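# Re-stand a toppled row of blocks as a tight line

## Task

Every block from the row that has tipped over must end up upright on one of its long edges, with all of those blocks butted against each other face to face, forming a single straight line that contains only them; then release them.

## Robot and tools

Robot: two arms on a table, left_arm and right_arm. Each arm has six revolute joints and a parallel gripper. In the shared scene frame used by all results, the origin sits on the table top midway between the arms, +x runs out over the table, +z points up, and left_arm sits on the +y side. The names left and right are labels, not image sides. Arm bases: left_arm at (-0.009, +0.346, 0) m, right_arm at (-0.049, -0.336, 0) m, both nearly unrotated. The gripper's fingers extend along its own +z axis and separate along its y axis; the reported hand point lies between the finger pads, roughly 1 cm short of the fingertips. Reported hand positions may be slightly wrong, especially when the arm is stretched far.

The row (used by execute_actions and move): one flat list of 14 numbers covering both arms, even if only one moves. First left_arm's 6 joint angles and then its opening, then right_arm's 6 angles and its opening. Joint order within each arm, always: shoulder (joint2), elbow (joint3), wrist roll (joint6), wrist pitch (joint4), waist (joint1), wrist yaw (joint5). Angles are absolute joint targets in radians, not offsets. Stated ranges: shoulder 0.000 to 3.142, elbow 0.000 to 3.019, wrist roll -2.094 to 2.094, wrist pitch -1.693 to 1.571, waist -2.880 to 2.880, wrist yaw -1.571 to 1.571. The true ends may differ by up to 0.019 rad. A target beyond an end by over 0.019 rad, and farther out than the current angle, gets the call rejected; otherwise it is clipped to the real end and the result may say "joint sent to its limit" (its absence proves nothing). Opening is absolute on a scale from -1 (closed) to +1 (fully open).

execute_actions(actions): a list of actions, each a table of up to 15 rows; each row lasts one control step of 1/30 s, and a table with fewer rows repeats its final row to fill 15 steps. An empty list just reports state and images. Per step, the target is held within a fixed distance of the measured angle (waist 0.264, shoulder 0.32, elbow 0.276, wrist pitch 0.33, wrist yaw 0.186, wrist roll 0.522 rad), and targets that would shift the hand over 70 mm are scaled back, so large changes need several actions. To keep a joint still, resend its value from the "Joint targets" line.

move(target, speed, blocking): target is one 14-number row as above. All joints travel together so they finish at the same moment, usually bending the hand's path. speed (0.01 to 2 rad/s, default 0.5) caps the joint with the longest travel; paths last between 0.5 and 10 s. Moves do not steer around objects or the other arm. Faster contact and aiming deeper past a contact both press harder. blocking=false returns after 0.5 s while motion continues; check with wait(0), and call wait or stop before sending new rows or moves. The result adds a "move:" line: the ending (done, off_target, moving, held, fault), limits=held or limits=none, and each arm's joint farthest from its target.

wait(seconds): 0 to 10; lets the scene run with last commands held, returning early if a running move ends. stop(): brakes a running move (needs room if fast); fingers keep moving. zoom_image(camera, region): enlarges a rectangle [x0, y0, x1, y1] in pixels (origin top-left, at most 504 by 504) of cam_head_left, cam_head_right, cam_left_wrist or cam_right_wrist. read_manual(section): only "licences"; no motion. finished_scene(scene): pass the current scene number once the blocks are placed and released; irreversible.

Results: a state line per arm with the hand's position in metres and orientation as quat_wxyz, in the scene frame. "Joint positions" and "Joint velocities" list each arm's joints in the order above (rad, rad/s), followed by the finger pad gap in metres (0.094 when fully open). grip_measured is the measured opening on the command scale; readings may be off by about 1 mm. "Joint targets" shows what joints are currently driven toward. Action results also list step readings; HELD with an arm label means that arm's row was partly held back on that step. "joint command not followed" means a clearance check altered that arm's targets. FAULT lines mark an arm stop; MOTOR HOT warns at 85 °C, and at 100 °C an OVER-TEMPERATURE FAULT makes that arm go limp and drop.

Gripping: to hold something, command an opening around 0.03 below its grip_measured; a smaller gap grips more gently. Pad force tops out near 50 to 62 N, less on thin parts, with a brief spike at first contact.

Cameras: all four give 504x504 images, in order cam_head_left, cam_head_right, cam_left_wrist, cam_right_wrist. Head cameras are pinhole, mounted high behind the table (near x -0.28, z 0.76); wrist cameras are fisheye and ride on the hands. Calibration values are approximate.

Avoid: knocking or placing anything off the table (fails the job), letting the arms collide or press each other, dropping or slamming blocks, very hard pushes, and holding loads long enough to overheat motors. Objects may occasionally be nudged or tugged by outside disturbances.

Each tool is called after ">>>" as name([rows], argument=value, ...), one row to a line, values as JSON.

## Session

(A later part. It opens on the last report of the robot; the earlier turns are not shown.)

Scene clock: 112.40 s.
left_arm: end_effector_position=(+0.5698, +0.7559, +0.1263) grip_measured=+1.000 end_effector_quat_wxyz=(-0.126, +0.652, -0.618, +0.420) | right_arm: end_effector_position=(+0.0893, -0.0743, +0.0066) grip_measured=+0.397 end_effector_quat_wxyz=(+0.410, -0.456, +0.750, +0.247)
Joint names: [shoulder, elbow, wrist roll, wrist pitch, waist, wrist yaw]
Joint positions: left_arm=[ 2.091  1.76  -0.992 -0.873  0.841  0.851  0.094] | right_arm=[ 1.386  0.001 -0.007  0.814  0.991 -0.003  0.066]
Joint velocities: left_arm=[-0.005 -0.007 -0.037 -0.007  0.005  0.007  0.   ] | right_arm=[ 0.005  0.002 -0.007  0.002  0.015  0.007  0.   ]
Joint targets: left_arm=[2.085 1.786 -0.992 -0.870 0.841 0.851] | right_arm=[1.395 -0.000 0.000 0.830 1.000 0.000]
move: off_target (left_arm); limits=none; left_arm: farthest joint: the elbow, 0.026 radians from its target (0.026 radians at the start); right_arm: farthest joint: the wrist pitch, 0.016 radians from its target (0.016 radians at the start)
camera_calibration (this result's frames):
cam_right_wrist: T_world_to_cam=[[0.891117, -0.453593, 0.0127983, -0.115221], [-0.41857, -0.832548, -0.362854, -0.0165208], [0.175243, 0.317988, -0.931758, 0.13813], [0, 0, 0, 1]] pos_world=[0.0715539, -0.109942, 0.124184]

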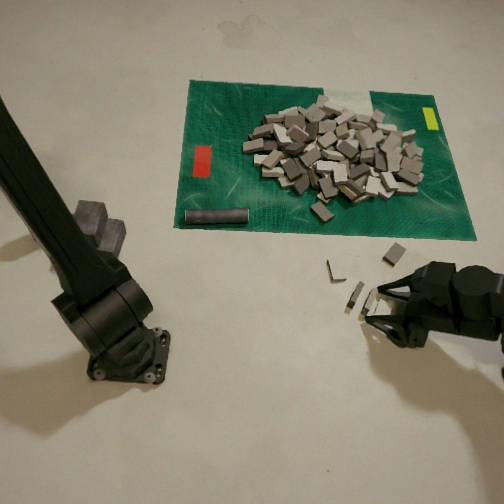

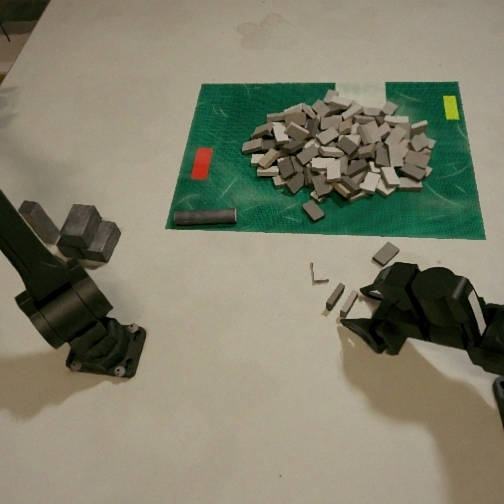

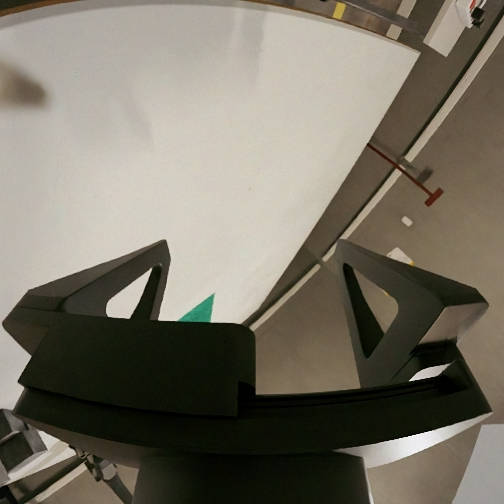

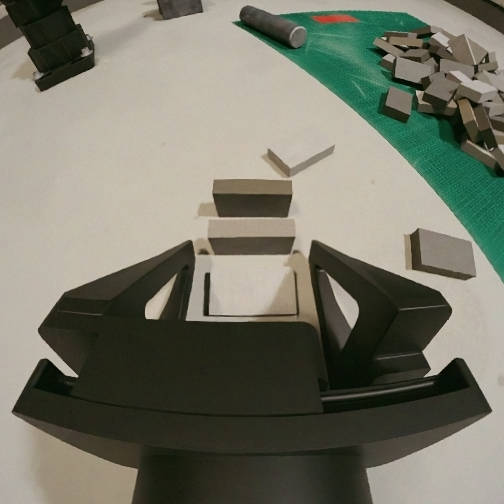

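>>> move(target=[2.085,1.786,-0.992,-0.87,0.841,0.851,1,1.41,0.0,0,0.81,1.0,0,0.3], speed=0.1)

>>> move(target=[2.085,1.786,-0.992,-0.87,0.841,0.851,1,1.41,0.0,0,0.81,1.0,0,-0.1])

>>> move(target=[2.085,1.786,-0.992,-0.87,0.841,0.851,1,1.1,0.0,0,0.81,1.0,0,-0.1], speed=0.4)

>>> move(target=[2.085,1.786,-0.992,-0.87,0.841,0.851,1,1.5,0.98,0,-1.45,1.0,0,-0.1], speed=0.9)

>>> move(target=[2.085,1.786,-0.992,-0.87,0.841,0.851,1,1.65,0.905,0,-1.31,1.0,0,-0.1], speed=0.2)

>>> zoom_image(camera="cam_head_left", region=[300, 240, 440, 345])

Scene clock: 115.87 s.
left_arm: end_effector_position=(+0.5698, +0.7559, +0.1263) grip_measured=+1.000 end_effector_quat_wxyz=(-0.126, +0.652, -0.618, +0.420) | right_arm: end_effector_position=(+0.0888, -0.0754, +0.0039) grip_measured=+0.303 end_effector_quat_wxyz=(+0.407, -0.458, +0.752, +0.245)
Joint names: [shoulder, elbow, wrist roll, wrist pitch, waist, wrist yaw]
Joint positions: left_arm=[ 2.091  1.76  -0.992 -0.873  0.841  0.851  0.094] | right_arm=[ 1.396  0.001 -0.007  0.814  0.991 -0.003  0.061]
Joint velocities: left_arm=[-0.005 -0.002 -0.022  0.002  0.005 -0.007  0.   ] | right_arm=[-0.005 -0.017 -0.007  0.007 -0.015  0.007 -0.001]
Joint targets: left_arm=[2.085 1.786 -0.992 -0.870 0.841 0.851] | right_arm=[1.410 -0.000 0.000 0.810 1.000 0.000]
move: off_target (left_arm); limits=none; left_arm: farthest joint: the elbow, 0.026 radians from its target (0.026 radians at the start); right_arm: farthest joint: the shoulder, 0.014 radians from its target (0.024 radians at the start)
camera_calibration (this result's frames):
cam_right_wrist: T_world_to_cam=[[0.891029, -0.453764, 0.012862, -0.115239], [-0.420428, -0.835591, -0.353592, -0.0187656], [0.171195, 0.309653, -0.935311, 0.135795], [0, 0, 0, 1]] pos_world=[0.0715442, -0.110021, 0.121857]

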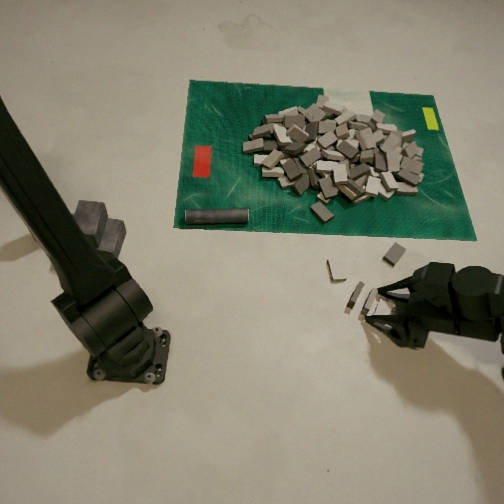

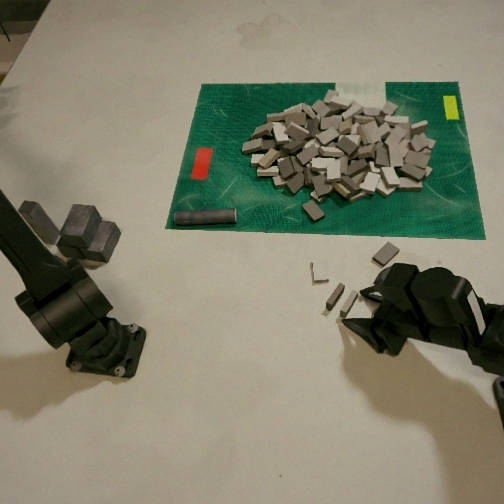

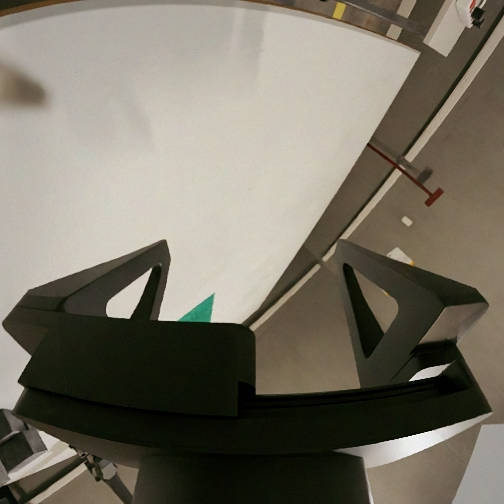

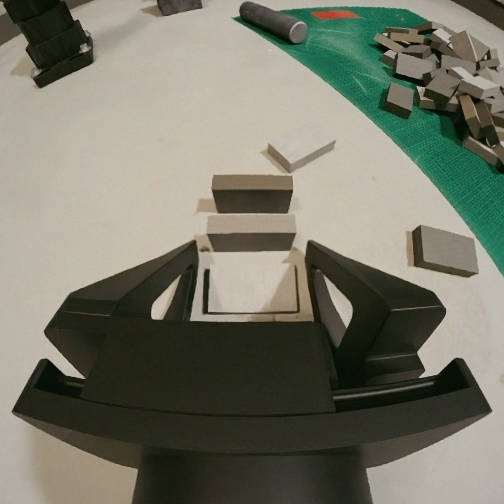

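Scene clock: 116.57 s.
left_arm: end_effector_position=(+0.5698, +0.7559, +0.1263) grip_measured=+1.000 end_effector_quat_wxyz=(-0.126, +0.652, -0.618, +0.420) | right_arm: end_effector_position=(+0.0888, -0.0754, +0.0039) grip_measured=-0.071 end_effector_quat_wxyz=(+0.407, -0.458, +0.752, +0.245)
Joint names: [shoulder, elbow, wrist roll, wrist pitch, waist, wrist yaw]
Joint positions: left_arm=[ 2.091  1.76  -0.992 -0.873  0.841  0.851  0.094] | right_arm=[ 1.396  0.001 -0.007  0.814  0.991 -0.003  0.044]
Joint velocities: left_arm=[-0.015 -0.017 -0.037 -0.007 -0.005 -0.022  0.   ] | right_arm=[-0.005 -0.032 -0.037  0.002 -0.005 -0.037 -0.   ]
Joint targets: left_arm=[2.085 1.786 -0.992 -0.870 0.841 0.851] | right_arm=[1.410 0.000 -0.000 0.810 1.000 -0.000]
move: off_target (left_arm); limits=none; left_arm: farthest joint: the elbow, 0.026 radians from its target (0.026 radians at the start); right_arm: farthest joint: the shoulder, 0.014 radians from its target (0.014 radians at the start)
camera_calibration (this result's frames):
cam_right_wrist: T_world_to_cam=[[0.891029, -0.453764, 0.012862, -0.115239], [-0.420428, -0.835591, -0.353592, -0.0187656], [0.171195, 0.309653, -0.935311, 0.135795], [0, 0, 0, 1]] pos_world=[0.0715442, -0.110021, 0.121857]

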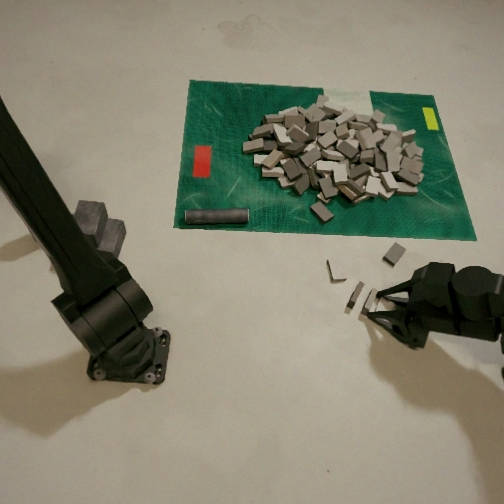

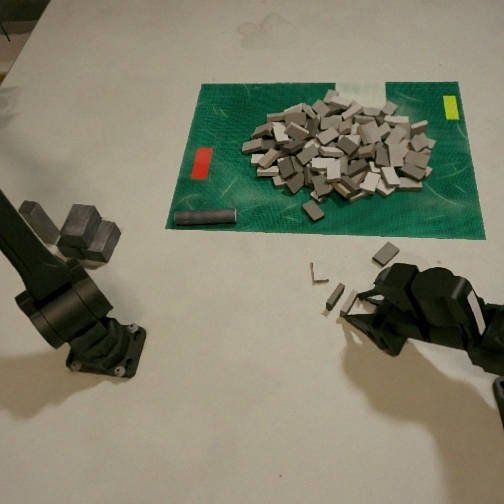

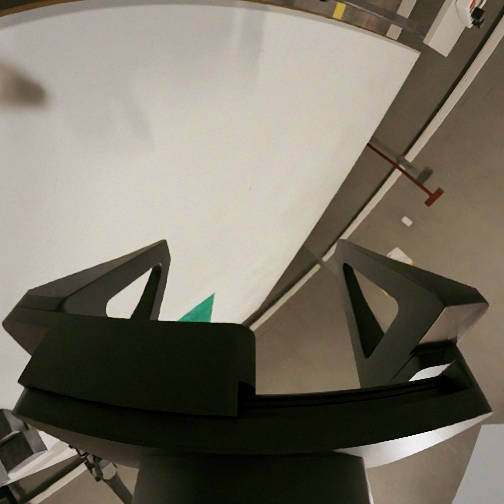

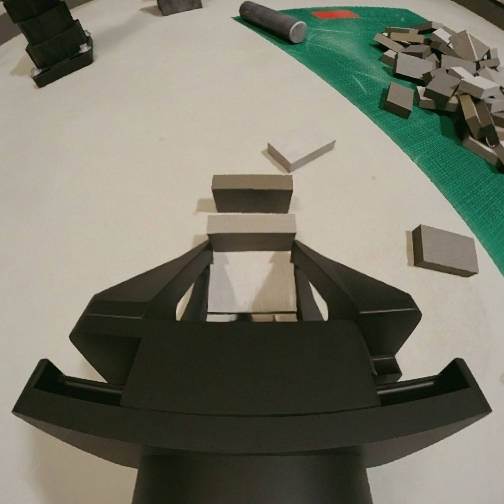

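Scene clock: 117.70 s.
left_arm: end_effector_position=(+0.5698, +0.7559, +0.1263) grip_measured=+1.000 end_effector_quat_wxyz=(-0.126, +0.652, -0.618, +0.420) | right_arm: end_effector_position=(+0.0997, -0.0547, +0.0851) grip_measured=-0.071 end_effector_quat_wxyz=(+0.509, -0.418, +0.687, +0.306)
Joint names: [shoulder, elbow, wrist roll, wrist pitch, waist, wrist yaw]
Joint positions: left_arm=[ 2.091  1.76  -0.992 -0.873  0.841  0.851  0.094] | right_arm=[ 1.107 -0.002 -0.007  0.81   0.991 -0.003  0.044]
Joint velocities: left_arm=[-0.015 -0.007 -0.037 -0.002 -0.005 -0.037  0.   ] | right_arm=[ 0.015 -0.002  0.037  0.007 -0.015 -0.022  0.001]
Joint targets: left_arm=[2.085 1.786 -0.992 -0.870 0.841 0.851] | right_arm=[1.100 -0.000 -0.000 0.810 1.000 0.000]
move: off_target (left_arm); limits=none; left_arm: farthest joint: the elbow, 0.026 radians from its target (0.026 radians at the start); right_arm: farthest joint: the waist, 0.009 radians from its target (0.009 radians at the start)
camera_calibration (this result's frames):
cam_right_wrist: T_world_to_cam=[[0.889084, -0.45745, 0.0163854, -0.11693], [-0.35698, -0.715332, -0.600721, 0.053169], [0.286521, 0.528242, -0.799291, 0.192385], [0, 0, 0, 1]] pos_world=[0.0678188, -0.117082, 0.187628]

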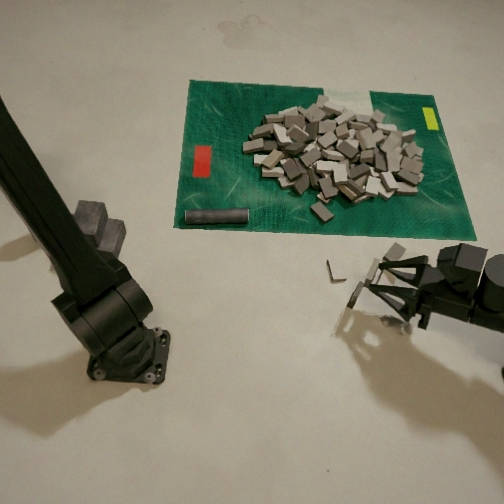

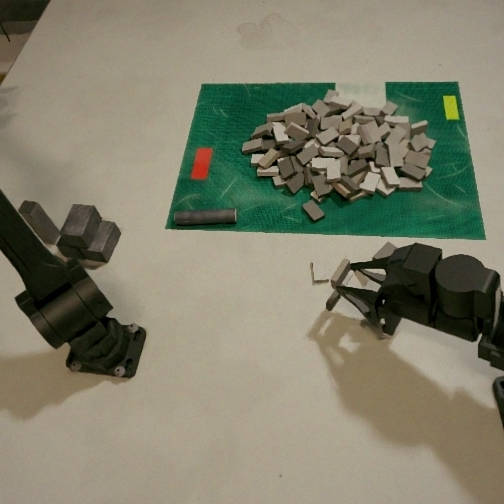

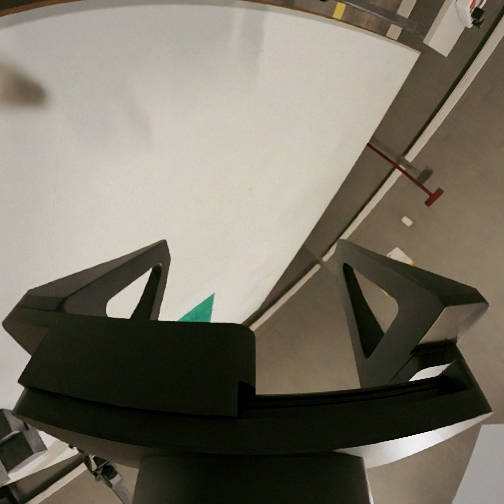

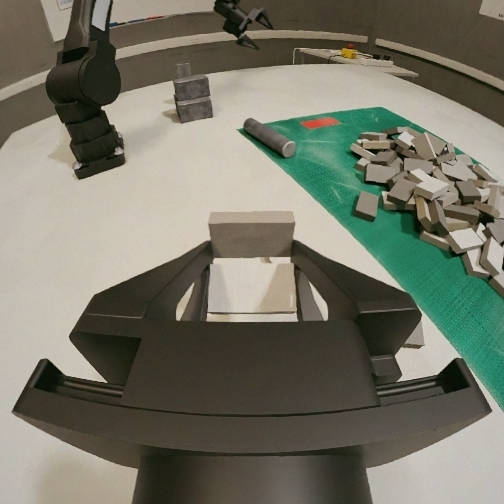

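Scene clock: 120.77 s.
left_arm: end_effector_position=(+0.5698, +0.7559, +0.1263) grip_measured=+1.000 end_effector_quat_wxyz=(-0.126, +0.652, -0.618, +0.420) | right_arm: end_effector_position=(+0.0835, -0.0856, +0.0886) grip_measured=-0.071 end_effector_quat_wxyz=(-0.178, -0.508, +0.836, -0.105)
Joint names: [shoulder, elbow, wrist roll, wrist pitch, waist, wrist yaw]
Joint positions: left_arm=[ 2.091  1.76  -0.992 -0.873  0.841  0.851  0.094] | right_arm=[ 1.487  0.935 -0.007 -1.435  0.991 -0.002  0.044]
Joint velocities: left_arm=[-0.005  0.002 -0.066  0.002 -0.005  0.007  0.   ] | right_arm=[-0.005  0.012  0.022  0.002 -0.015 -0.037 -0.   ]
Joint targets: left_arm=[2.085 1.786 -0.992 -0.870 0.841 0.851] | right_arm=[1.500 0.980 -0.000 -1.450 1.000 0.000]
move: off_target (left_arm, right_arm); limits=none; left_arm: farthest joint: the elbow, 0.026 radians from its target (0.026 radians at the start); right_arm: farthest joint: the elbow, 0.045 radians from its target (0.982 radians at the start)
camera_calibration (this result's frames):
cam_right_wrist: T_world_to_cam=[[0.891391, -0.453082, -0.0117838, -0.114016], [-0.218834, -0.45301, 0.86423, -0.091565], [-0.396906, -0.767788, -0.502959, 0.135986], [0, 0, 0, 1]] pos_world=[0.135569, 0.0112703, 0.146185]

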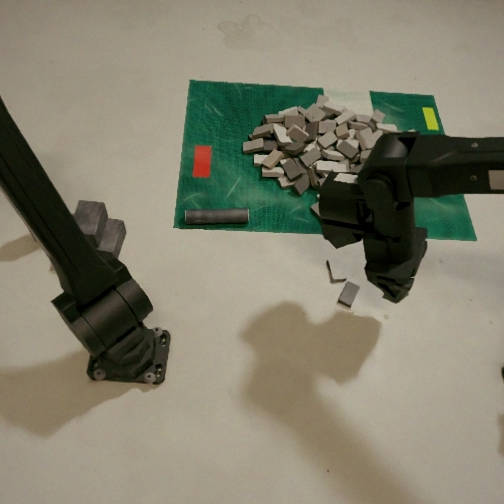

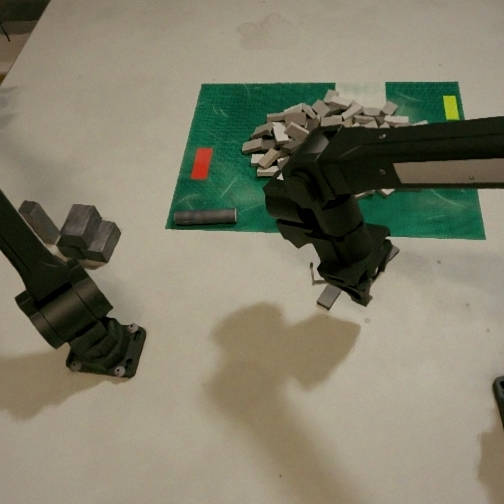

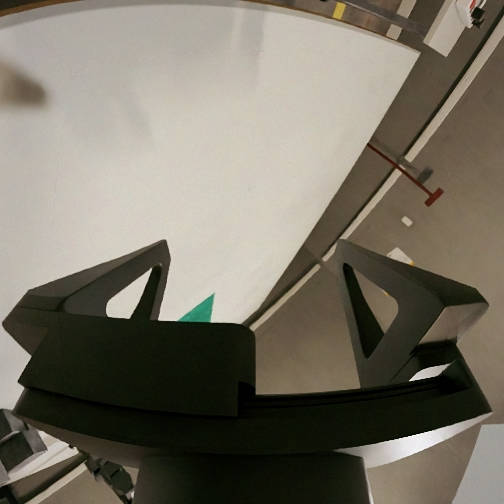

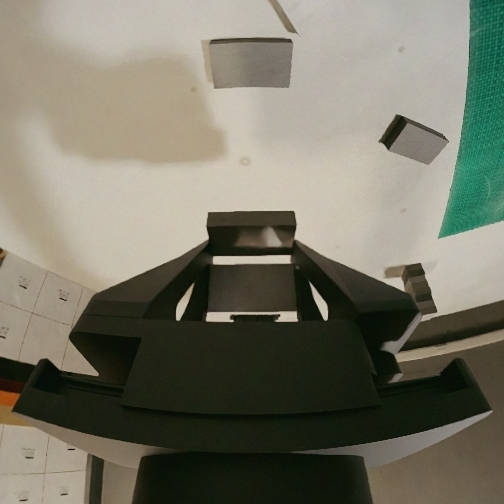

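Scene clock: 121.97 s.
left_arm: end_effector_position=(+0.5698, +0.7559, +0.1263) grip_measured=+1.000 end_effector_quat_wxyz=(-0.126, +0.652, -0.618, +0.420) | right_arm: end_effector_position=(+0.0842, -0.0843, +0.0282) grip_measured=-0.071 end_effector_quat_wxyz=(-0.206, -0.504, +0.830, -0.122)
Joint names: [shoulder, elbow, wrist roll, wrist pitch, waist, wrist yaw]
Joint positions: left_arm=[ 2.091  1.76  -0.992 -0.873  0.841  0.851  0.094] | right_arm=[ 1.643  0.904 -0.007 -1.314  0.991 -0.002  0.044]
Joint velocities: left_arm=[-0.015 -0.002  0.037  0.017 -0.005 -0.037  0.   ] | right_arm=[-0.015 -0.007  0.037  0.002 -0.005 -0.051 -0.   ]
Joint targets: left_arm=[2.085 1.786 -0.992 -0.870 0.841 0.851] | right_arm=[1.650 0.905 0.000 -1.310 1.000 -0.000]
move: off_target (left_arm); limits=none; left_arm: farthest joint: the elbow, 0.026 radians from its target (0.026 radians at the start); right_arm: farthest joint: the waist, 0.009 radians from its target (0.009 radians at the start)
camera_calibration (this result's frames):
cam_right_wrist: T_world_to_cam=[[0.89101, -0.453803, -0.0127674, -0.11475], [-0.191569, -0.401331, 0.895675, -0.0374861], [-0.411584, -0.79561, -0.444525, 0.104136], [0, 0, 0, 1]] pos_world=[0.137924, 0.0157335, 0.0784016]

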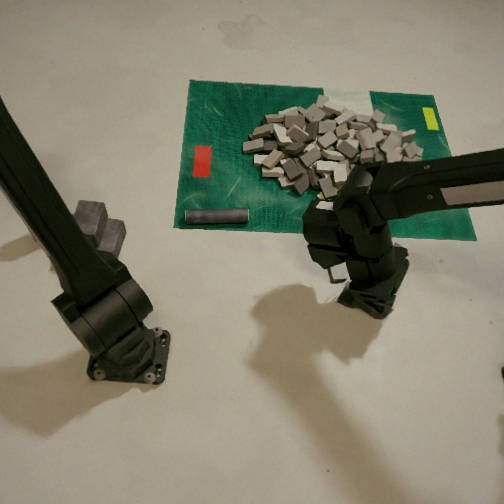

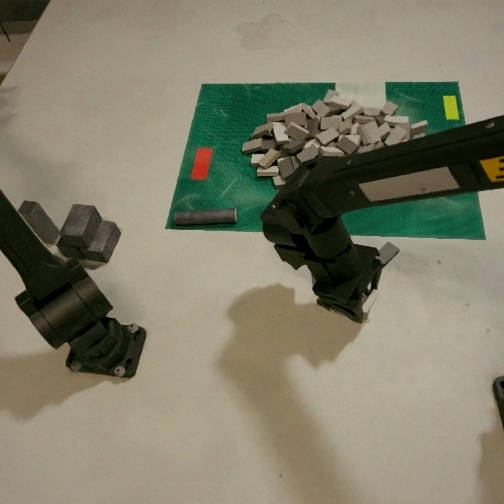

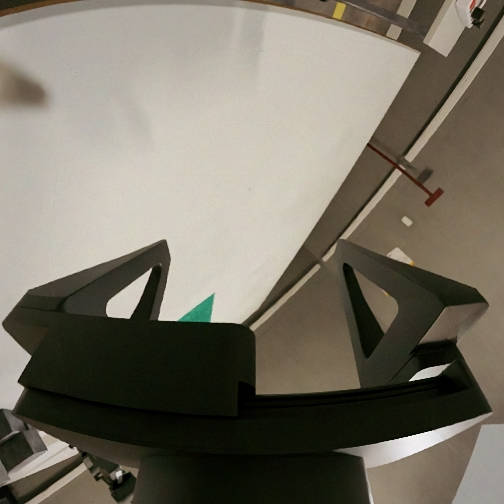

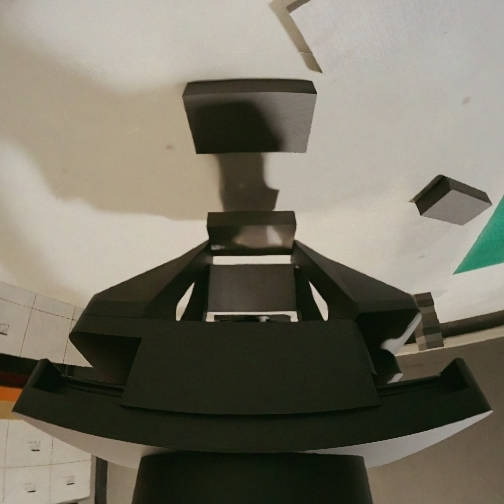

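Region (300, 240, 440, 345) of cam_head_left's 504x504 image, scaled by 3.600, with more detail than that image has; it fills the top 378 rows of this view, and the rest is white.

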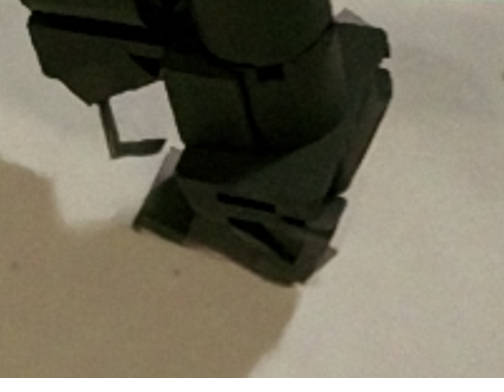

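>>> move(target=[2.085,1.786,-0.992,-0.87,0.841,0.851,1,1.7,0.905,0,-1.33,1.0,0,-0.1], speed=0.08)

>>> move(target=[2.085,1.786,-0.992,-0.87,0.841,0.851,1,1.7,0.905,0,-1.33,1.0,0,0.4])

>>> move(target=[2.085,1.786,-0.992,-0.87,0.841,0.851,1,1.45,0.98,0,-1.4,1.0,0,0.4])

>>> move(target=[2.085,1.786,-0.992,-0.87,0.841,0.851,1,1.15,0.7,0,-1.11,1.0,0,0.4])

>>> zoom_image(camera="cam_head_left", region=[300, 240, 440, 345])

Scene clock: 125.10 s.
left_arm: end_effector_position=(+0.5698, +0.7559, +0.1263) grip_measured=+1.000 end_effector_quat_wxyz=(-0.126, +0.652, -0.618, +0.420) | right_arm: end_effector_position=(+0.0820, -0.0886, +0.0167) grip_measured=-0.071 end_effector_quat_wxyz=(-0.224, -0.501, +0.825, -0.133)
Joint names: [shoulder, elbow, wrist roll, wrist pitch, waist, wrist yaw]
Joint positions: left_arm=[ 2.091  1.76  -0.992 -0.873  0.841  0.851  0.094] | right_arm=[ 1.687  0.904 -0.007 -1.314  0.991 -0.002  0.044]
Joint velocities: left_arm=[-0.005  0.002  0.007 -0.002 -0.015  0.022  0.   ] | right_arm=[-0.005 -0.012  0.007  0.012 -0.005 -0.051  0.   ]
Joint targets: left_arm=[2.085 1.786 -0.992 -0.870 0.841 0.851] | right_arm=[1.700 0.905 0.000 -1.330 1.000 0.000]
move: off_target (left_arm); limits=none; left_arm: farthest joint: the elbow, 0.026 radians from its target (0.026 radians at the start); right_arm: farthest joint: the wrist pitch, 0.016 radians from its target (0.016 radians at the start)
camera_calibration (this result's frames):
cam_right_wrist: T_world_to_cam=[[0.89074, -0.454315, -0.0133921, -0.114842], [-0.172877, -0.365903, 0.914455, -0.0279835], [-0.420351, -0.812227, -0.404466, 0.0932997], [0, 0, 0, 1]] pos_world=[0.136675, 0.013367, 0.0617882]

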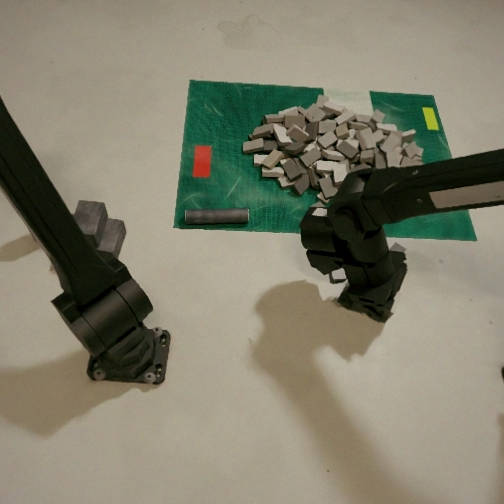

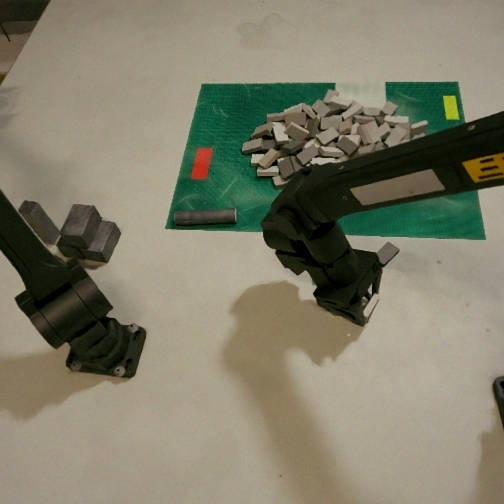

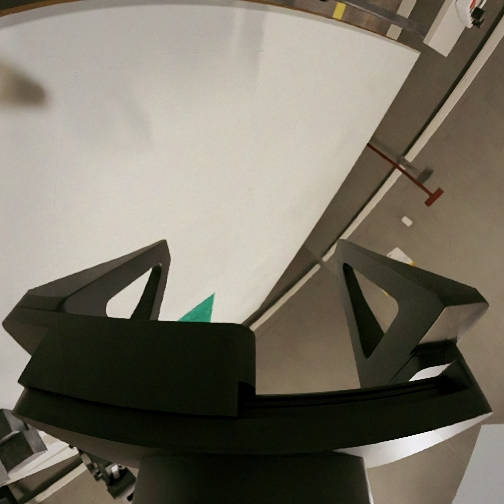

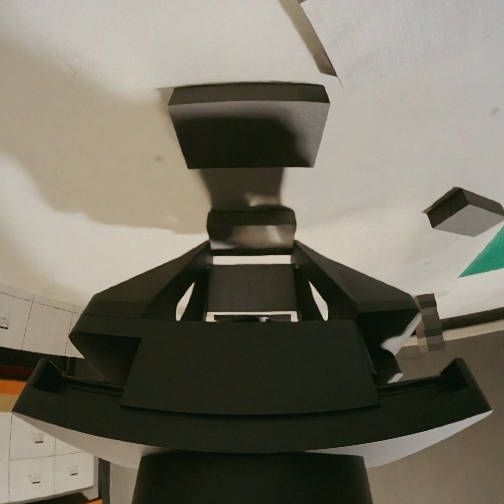

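Scene clock: 125.80 s.
left_arm: end_effector_position=(+0.5698, +0.7559, +0.1263) grip_measured=+1.000 end_effector_quat_wxyz=(-0.126, +0.652, -0.618, +0.420) | right_arm: end_effector_position=(+0.0815, -0.0895, +0.0173) grip_measured=+0.397 end_effector_quat_wxyz=(-0.226, -0.501, +0.825, -0.134)
Joint names: [shoulder, elbow, wrist roll, wrist pitch, waist, wrist yaw]
Joint positions: left_arm=[ 2.091  1.76  -0.992 -0.873  0.841  0.851  0.094] | right_arm=[ 1.687  0.904 -0.007 -1.319  0.991 -0.002  0.066]
Joint velocities: left_arm=[-0.015  0.002 -0.066 -0.017 -0.015 -0.022  0.   ] | right_arm=[ 0.005  0.002  0.022 -0.002  0.005  0.037 -0.001]
Joint targets: left_arm=[2.085 1.786 -0.992 -0.870 0.841 0.851] | right_arm=[1.700 0.905 -0.000 -1.330 1.000 -0.000]
move: off_target (left_arm); limits=none; left_arm: farthest joint: the elbow, 0.026 radians from its target (0.026 radians at the start); right_arm: farthest joint: the shoulder, 0.013 radians from its target (0.013 radians at the start)
camera_calibration (this result's frames):
cam_right_wrist: T_world_to_cam=[[0.890709, -0.454374, -0.0134605, -0.11482], [-0.170759, -0.361888, 0.916449, -0.0288206], [-0.421282, -0.813991, -0.399925, 0.0924265], [0, 0, 0, 1]] pos_world=[0.136288, 0.0126331, 0.0618307]

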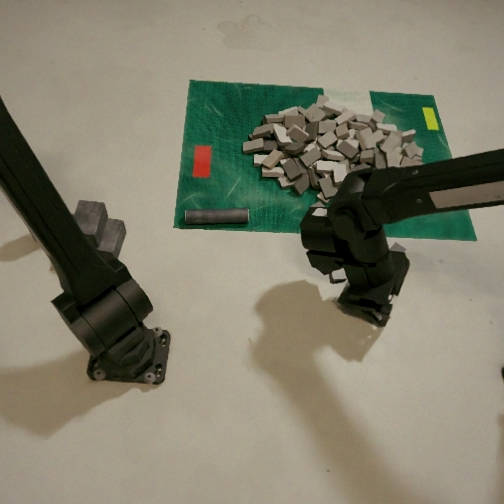

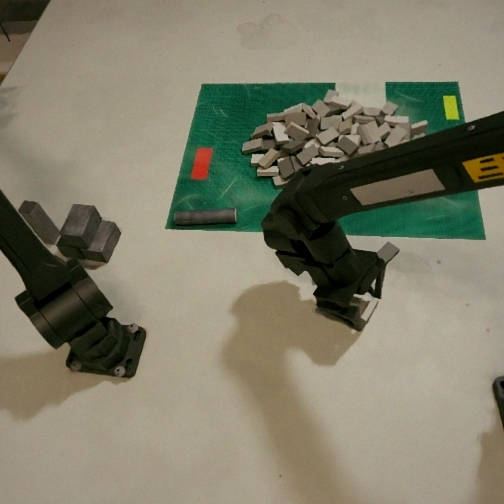

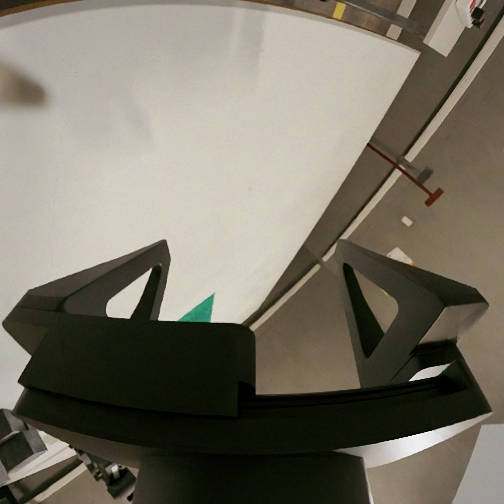

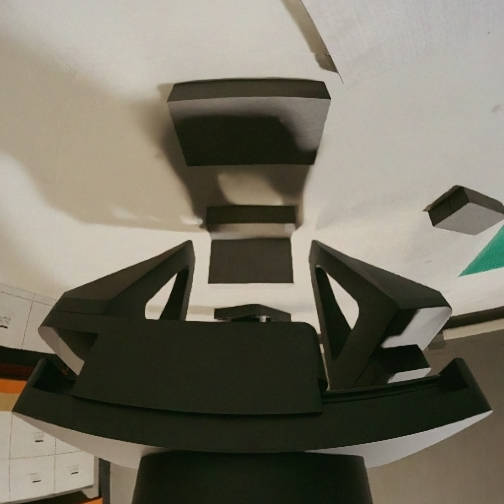

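Scene clock: 126.70 s.
left_arm: end_effector_position=(+0.5698, +0.7559, +0.1263) grip_measured=+1.000 end_effector_quat_wxyz=(-0.126, +0.652, -0.618, +0.420) | right_arm: end_effector_position=(+0.0919, -0.0698, +0.1013) grip_measured=+0.397 end_effector_quat_wxyz=(-0.133, -0.513, +0.845, -0.078)
Joint names: [shoulder, elbow, wrist roll, wrist pitch, waist, wrist yaw]
Joint positions: left_arm=[ 2.091  1.76  -0.992 -0.873  0.841  0.851  0.094] | right_arm=[ 1.438  0.949 -0.007 -1.391  0.991 -0.002  0.066]
Joint velocities: left_arm=[-0.015  0.002 -0.022 -0.007 -0.005 -0.037  0.   ] | right_arm=[-0.015 -0.007 -0.022 -0.002  0.015  0.037 -0.001]
Joint targets: left_arm=[2.085 1.786 -0.992 -0.870 0.841 0.851] | right_arm=[1.450 0.980 -0.000 -1.400 1.000 -0.000]
move: off_target (left_arm, right_arm); limits=none; left_arm: farthest joint: the elbow, 0.026 radians from its target (0.026 radians at the start); right_arm: farthest joint: the elbow, 0.031 radians from its target (0.076 radians at the start)
camera_calibration (this result's frames):
cam_right_wrist: T_world_to_cam=[[0.891938, -0.452045, -0.0100878, -0.114289], [-0.260634, -0.532237, 0.805477, -0.0892362], [-0.369481, -0.715807, -0.592541, 0.16801], [0, 0, 0, 1]] pos_world=[0.140757, 0.0211045, 0.170278]

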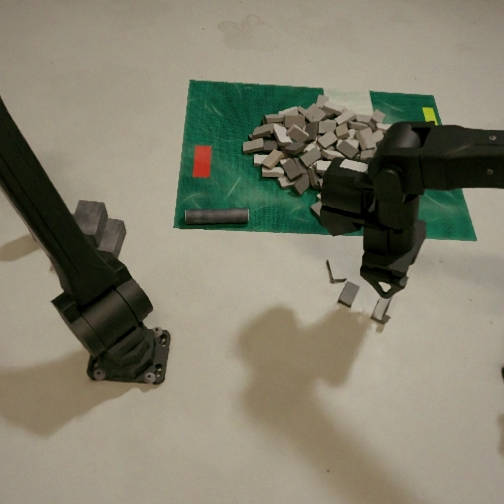

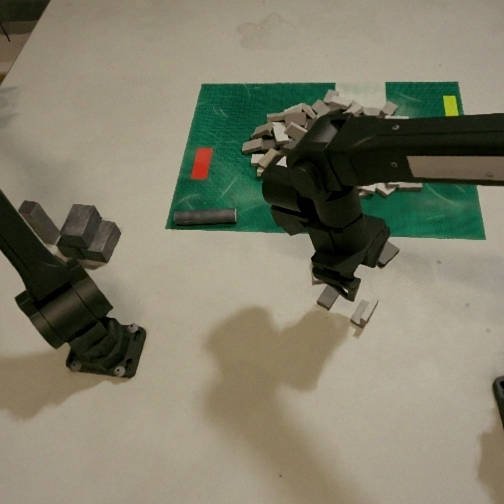

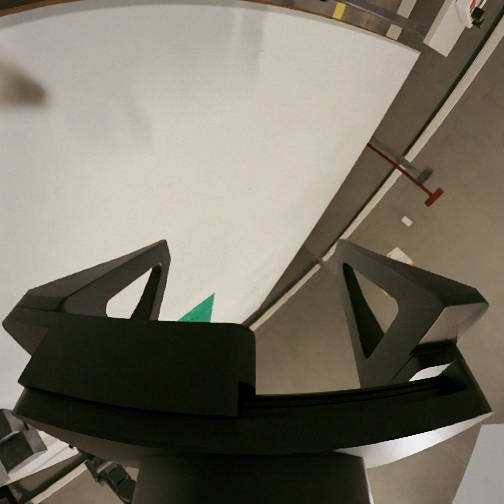

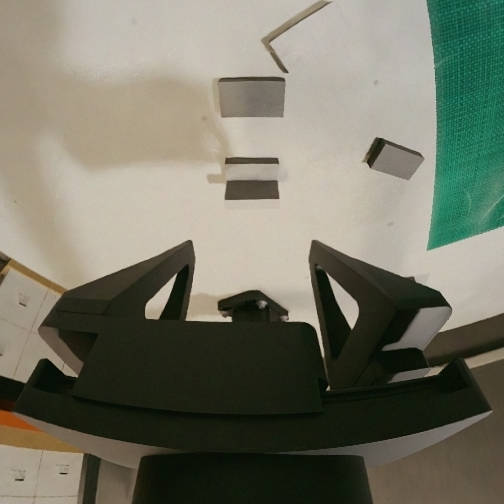

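Scene clock: 127.80 s.
left_arm: end_effector_position=(+0.5698, +0.7559, +0.1263) grip_measured=+1.000 end_effector_quat_wxyz=(-0.126, +0.652, -0.618, +0.420) | right_arm: end_effector_position=(+0.0787, -0.0947, +0.0922) grip_measured=+0.397 end_effector_quat_wxyz=(-0.000, -0.519, +0.855, +0.001)
Joint names: [shoulder, elbow, wrist roll, wrist pitch, waist, wrist yaw]
Joint positions: left_arm=[ 2.091  1.76  -0.992 -0.873  0.841  0.851  0.094] | right_arm=[ 1.15   0.701 -0.007 -1.12   0.991 -0.002  0.066]
Joint velocities: left_arm=[-0.005 -0.007 -0.007 -0.017 -0.005 -0.022  0.   ] | right_arm=[ 0.005  0.002 -0.022 -0.012  0.005 -0.022 -0.   ]
Joint targets: left_arm=[2.085 1.786 -0.992 -0.870 0.841 0.851] | right_arm=[1.150 0.700 0.000 -1.110 1.000 -0.000]
move: off_target (left_arm); limits=none; left_arm: farthest joint: the elbow, 0.026 radians from its target (0.026 radians at the start); right_arm: farthest joint: the wrist pitch, 0.010 radians from its target (0.281 radians at the start)
camera_calibration (this result's frames):
cam_right_wrist: T_world_to_cam=[[0.893011, -0.450012, -0.00459622, -0.114318], [-0.36226, -0.72486, 0.585957, -0.0886045], [-0.267019, -0.521601, -0.810329, 0.170406], [0, 0, 0, 1]] pos_world=[0.115491, -0.0267861, 0.189478]

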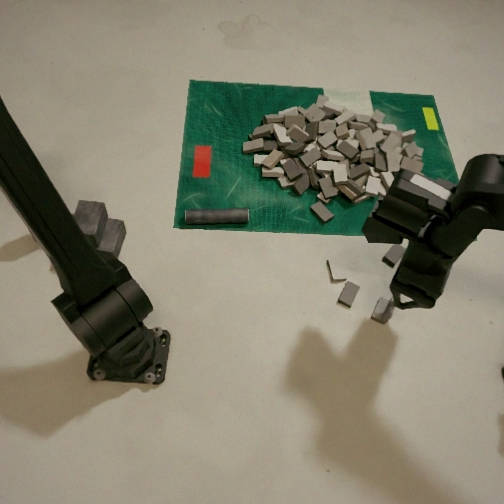

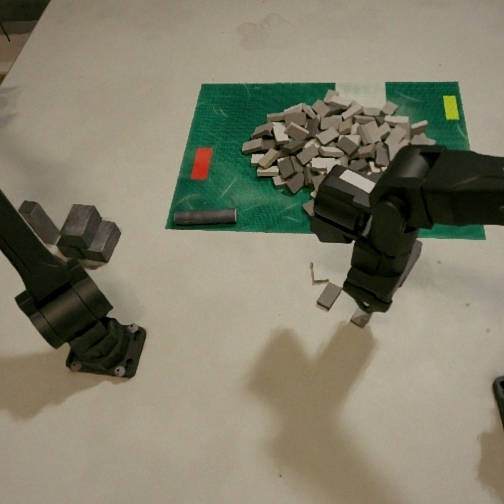

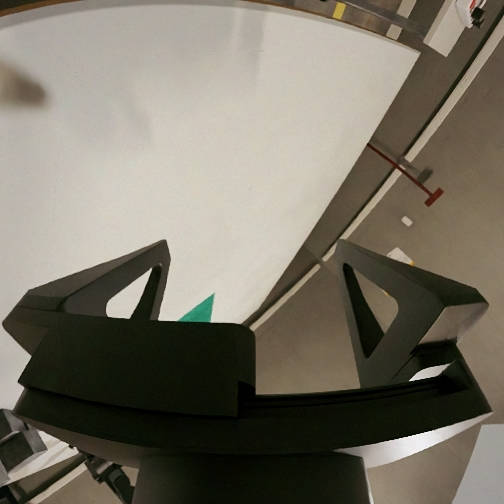

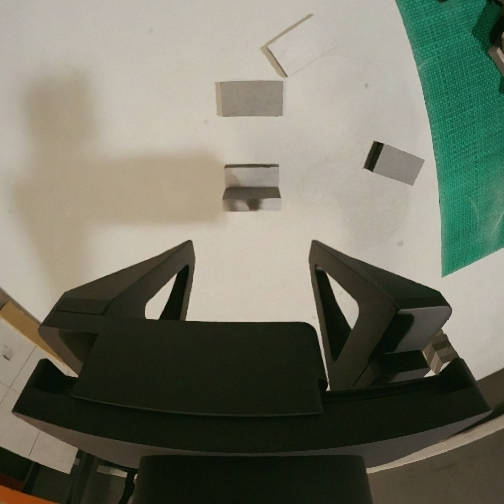

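Region (300, 240, 440, 345) of cam_head_left's 504x504 image, scaled by 3.600, with more detail than that image has; it fills the top 378 rows of this view, and the rest is white.

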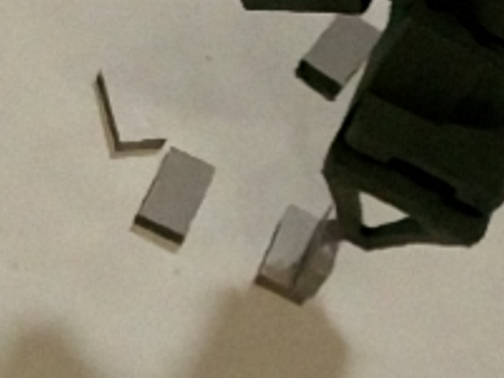

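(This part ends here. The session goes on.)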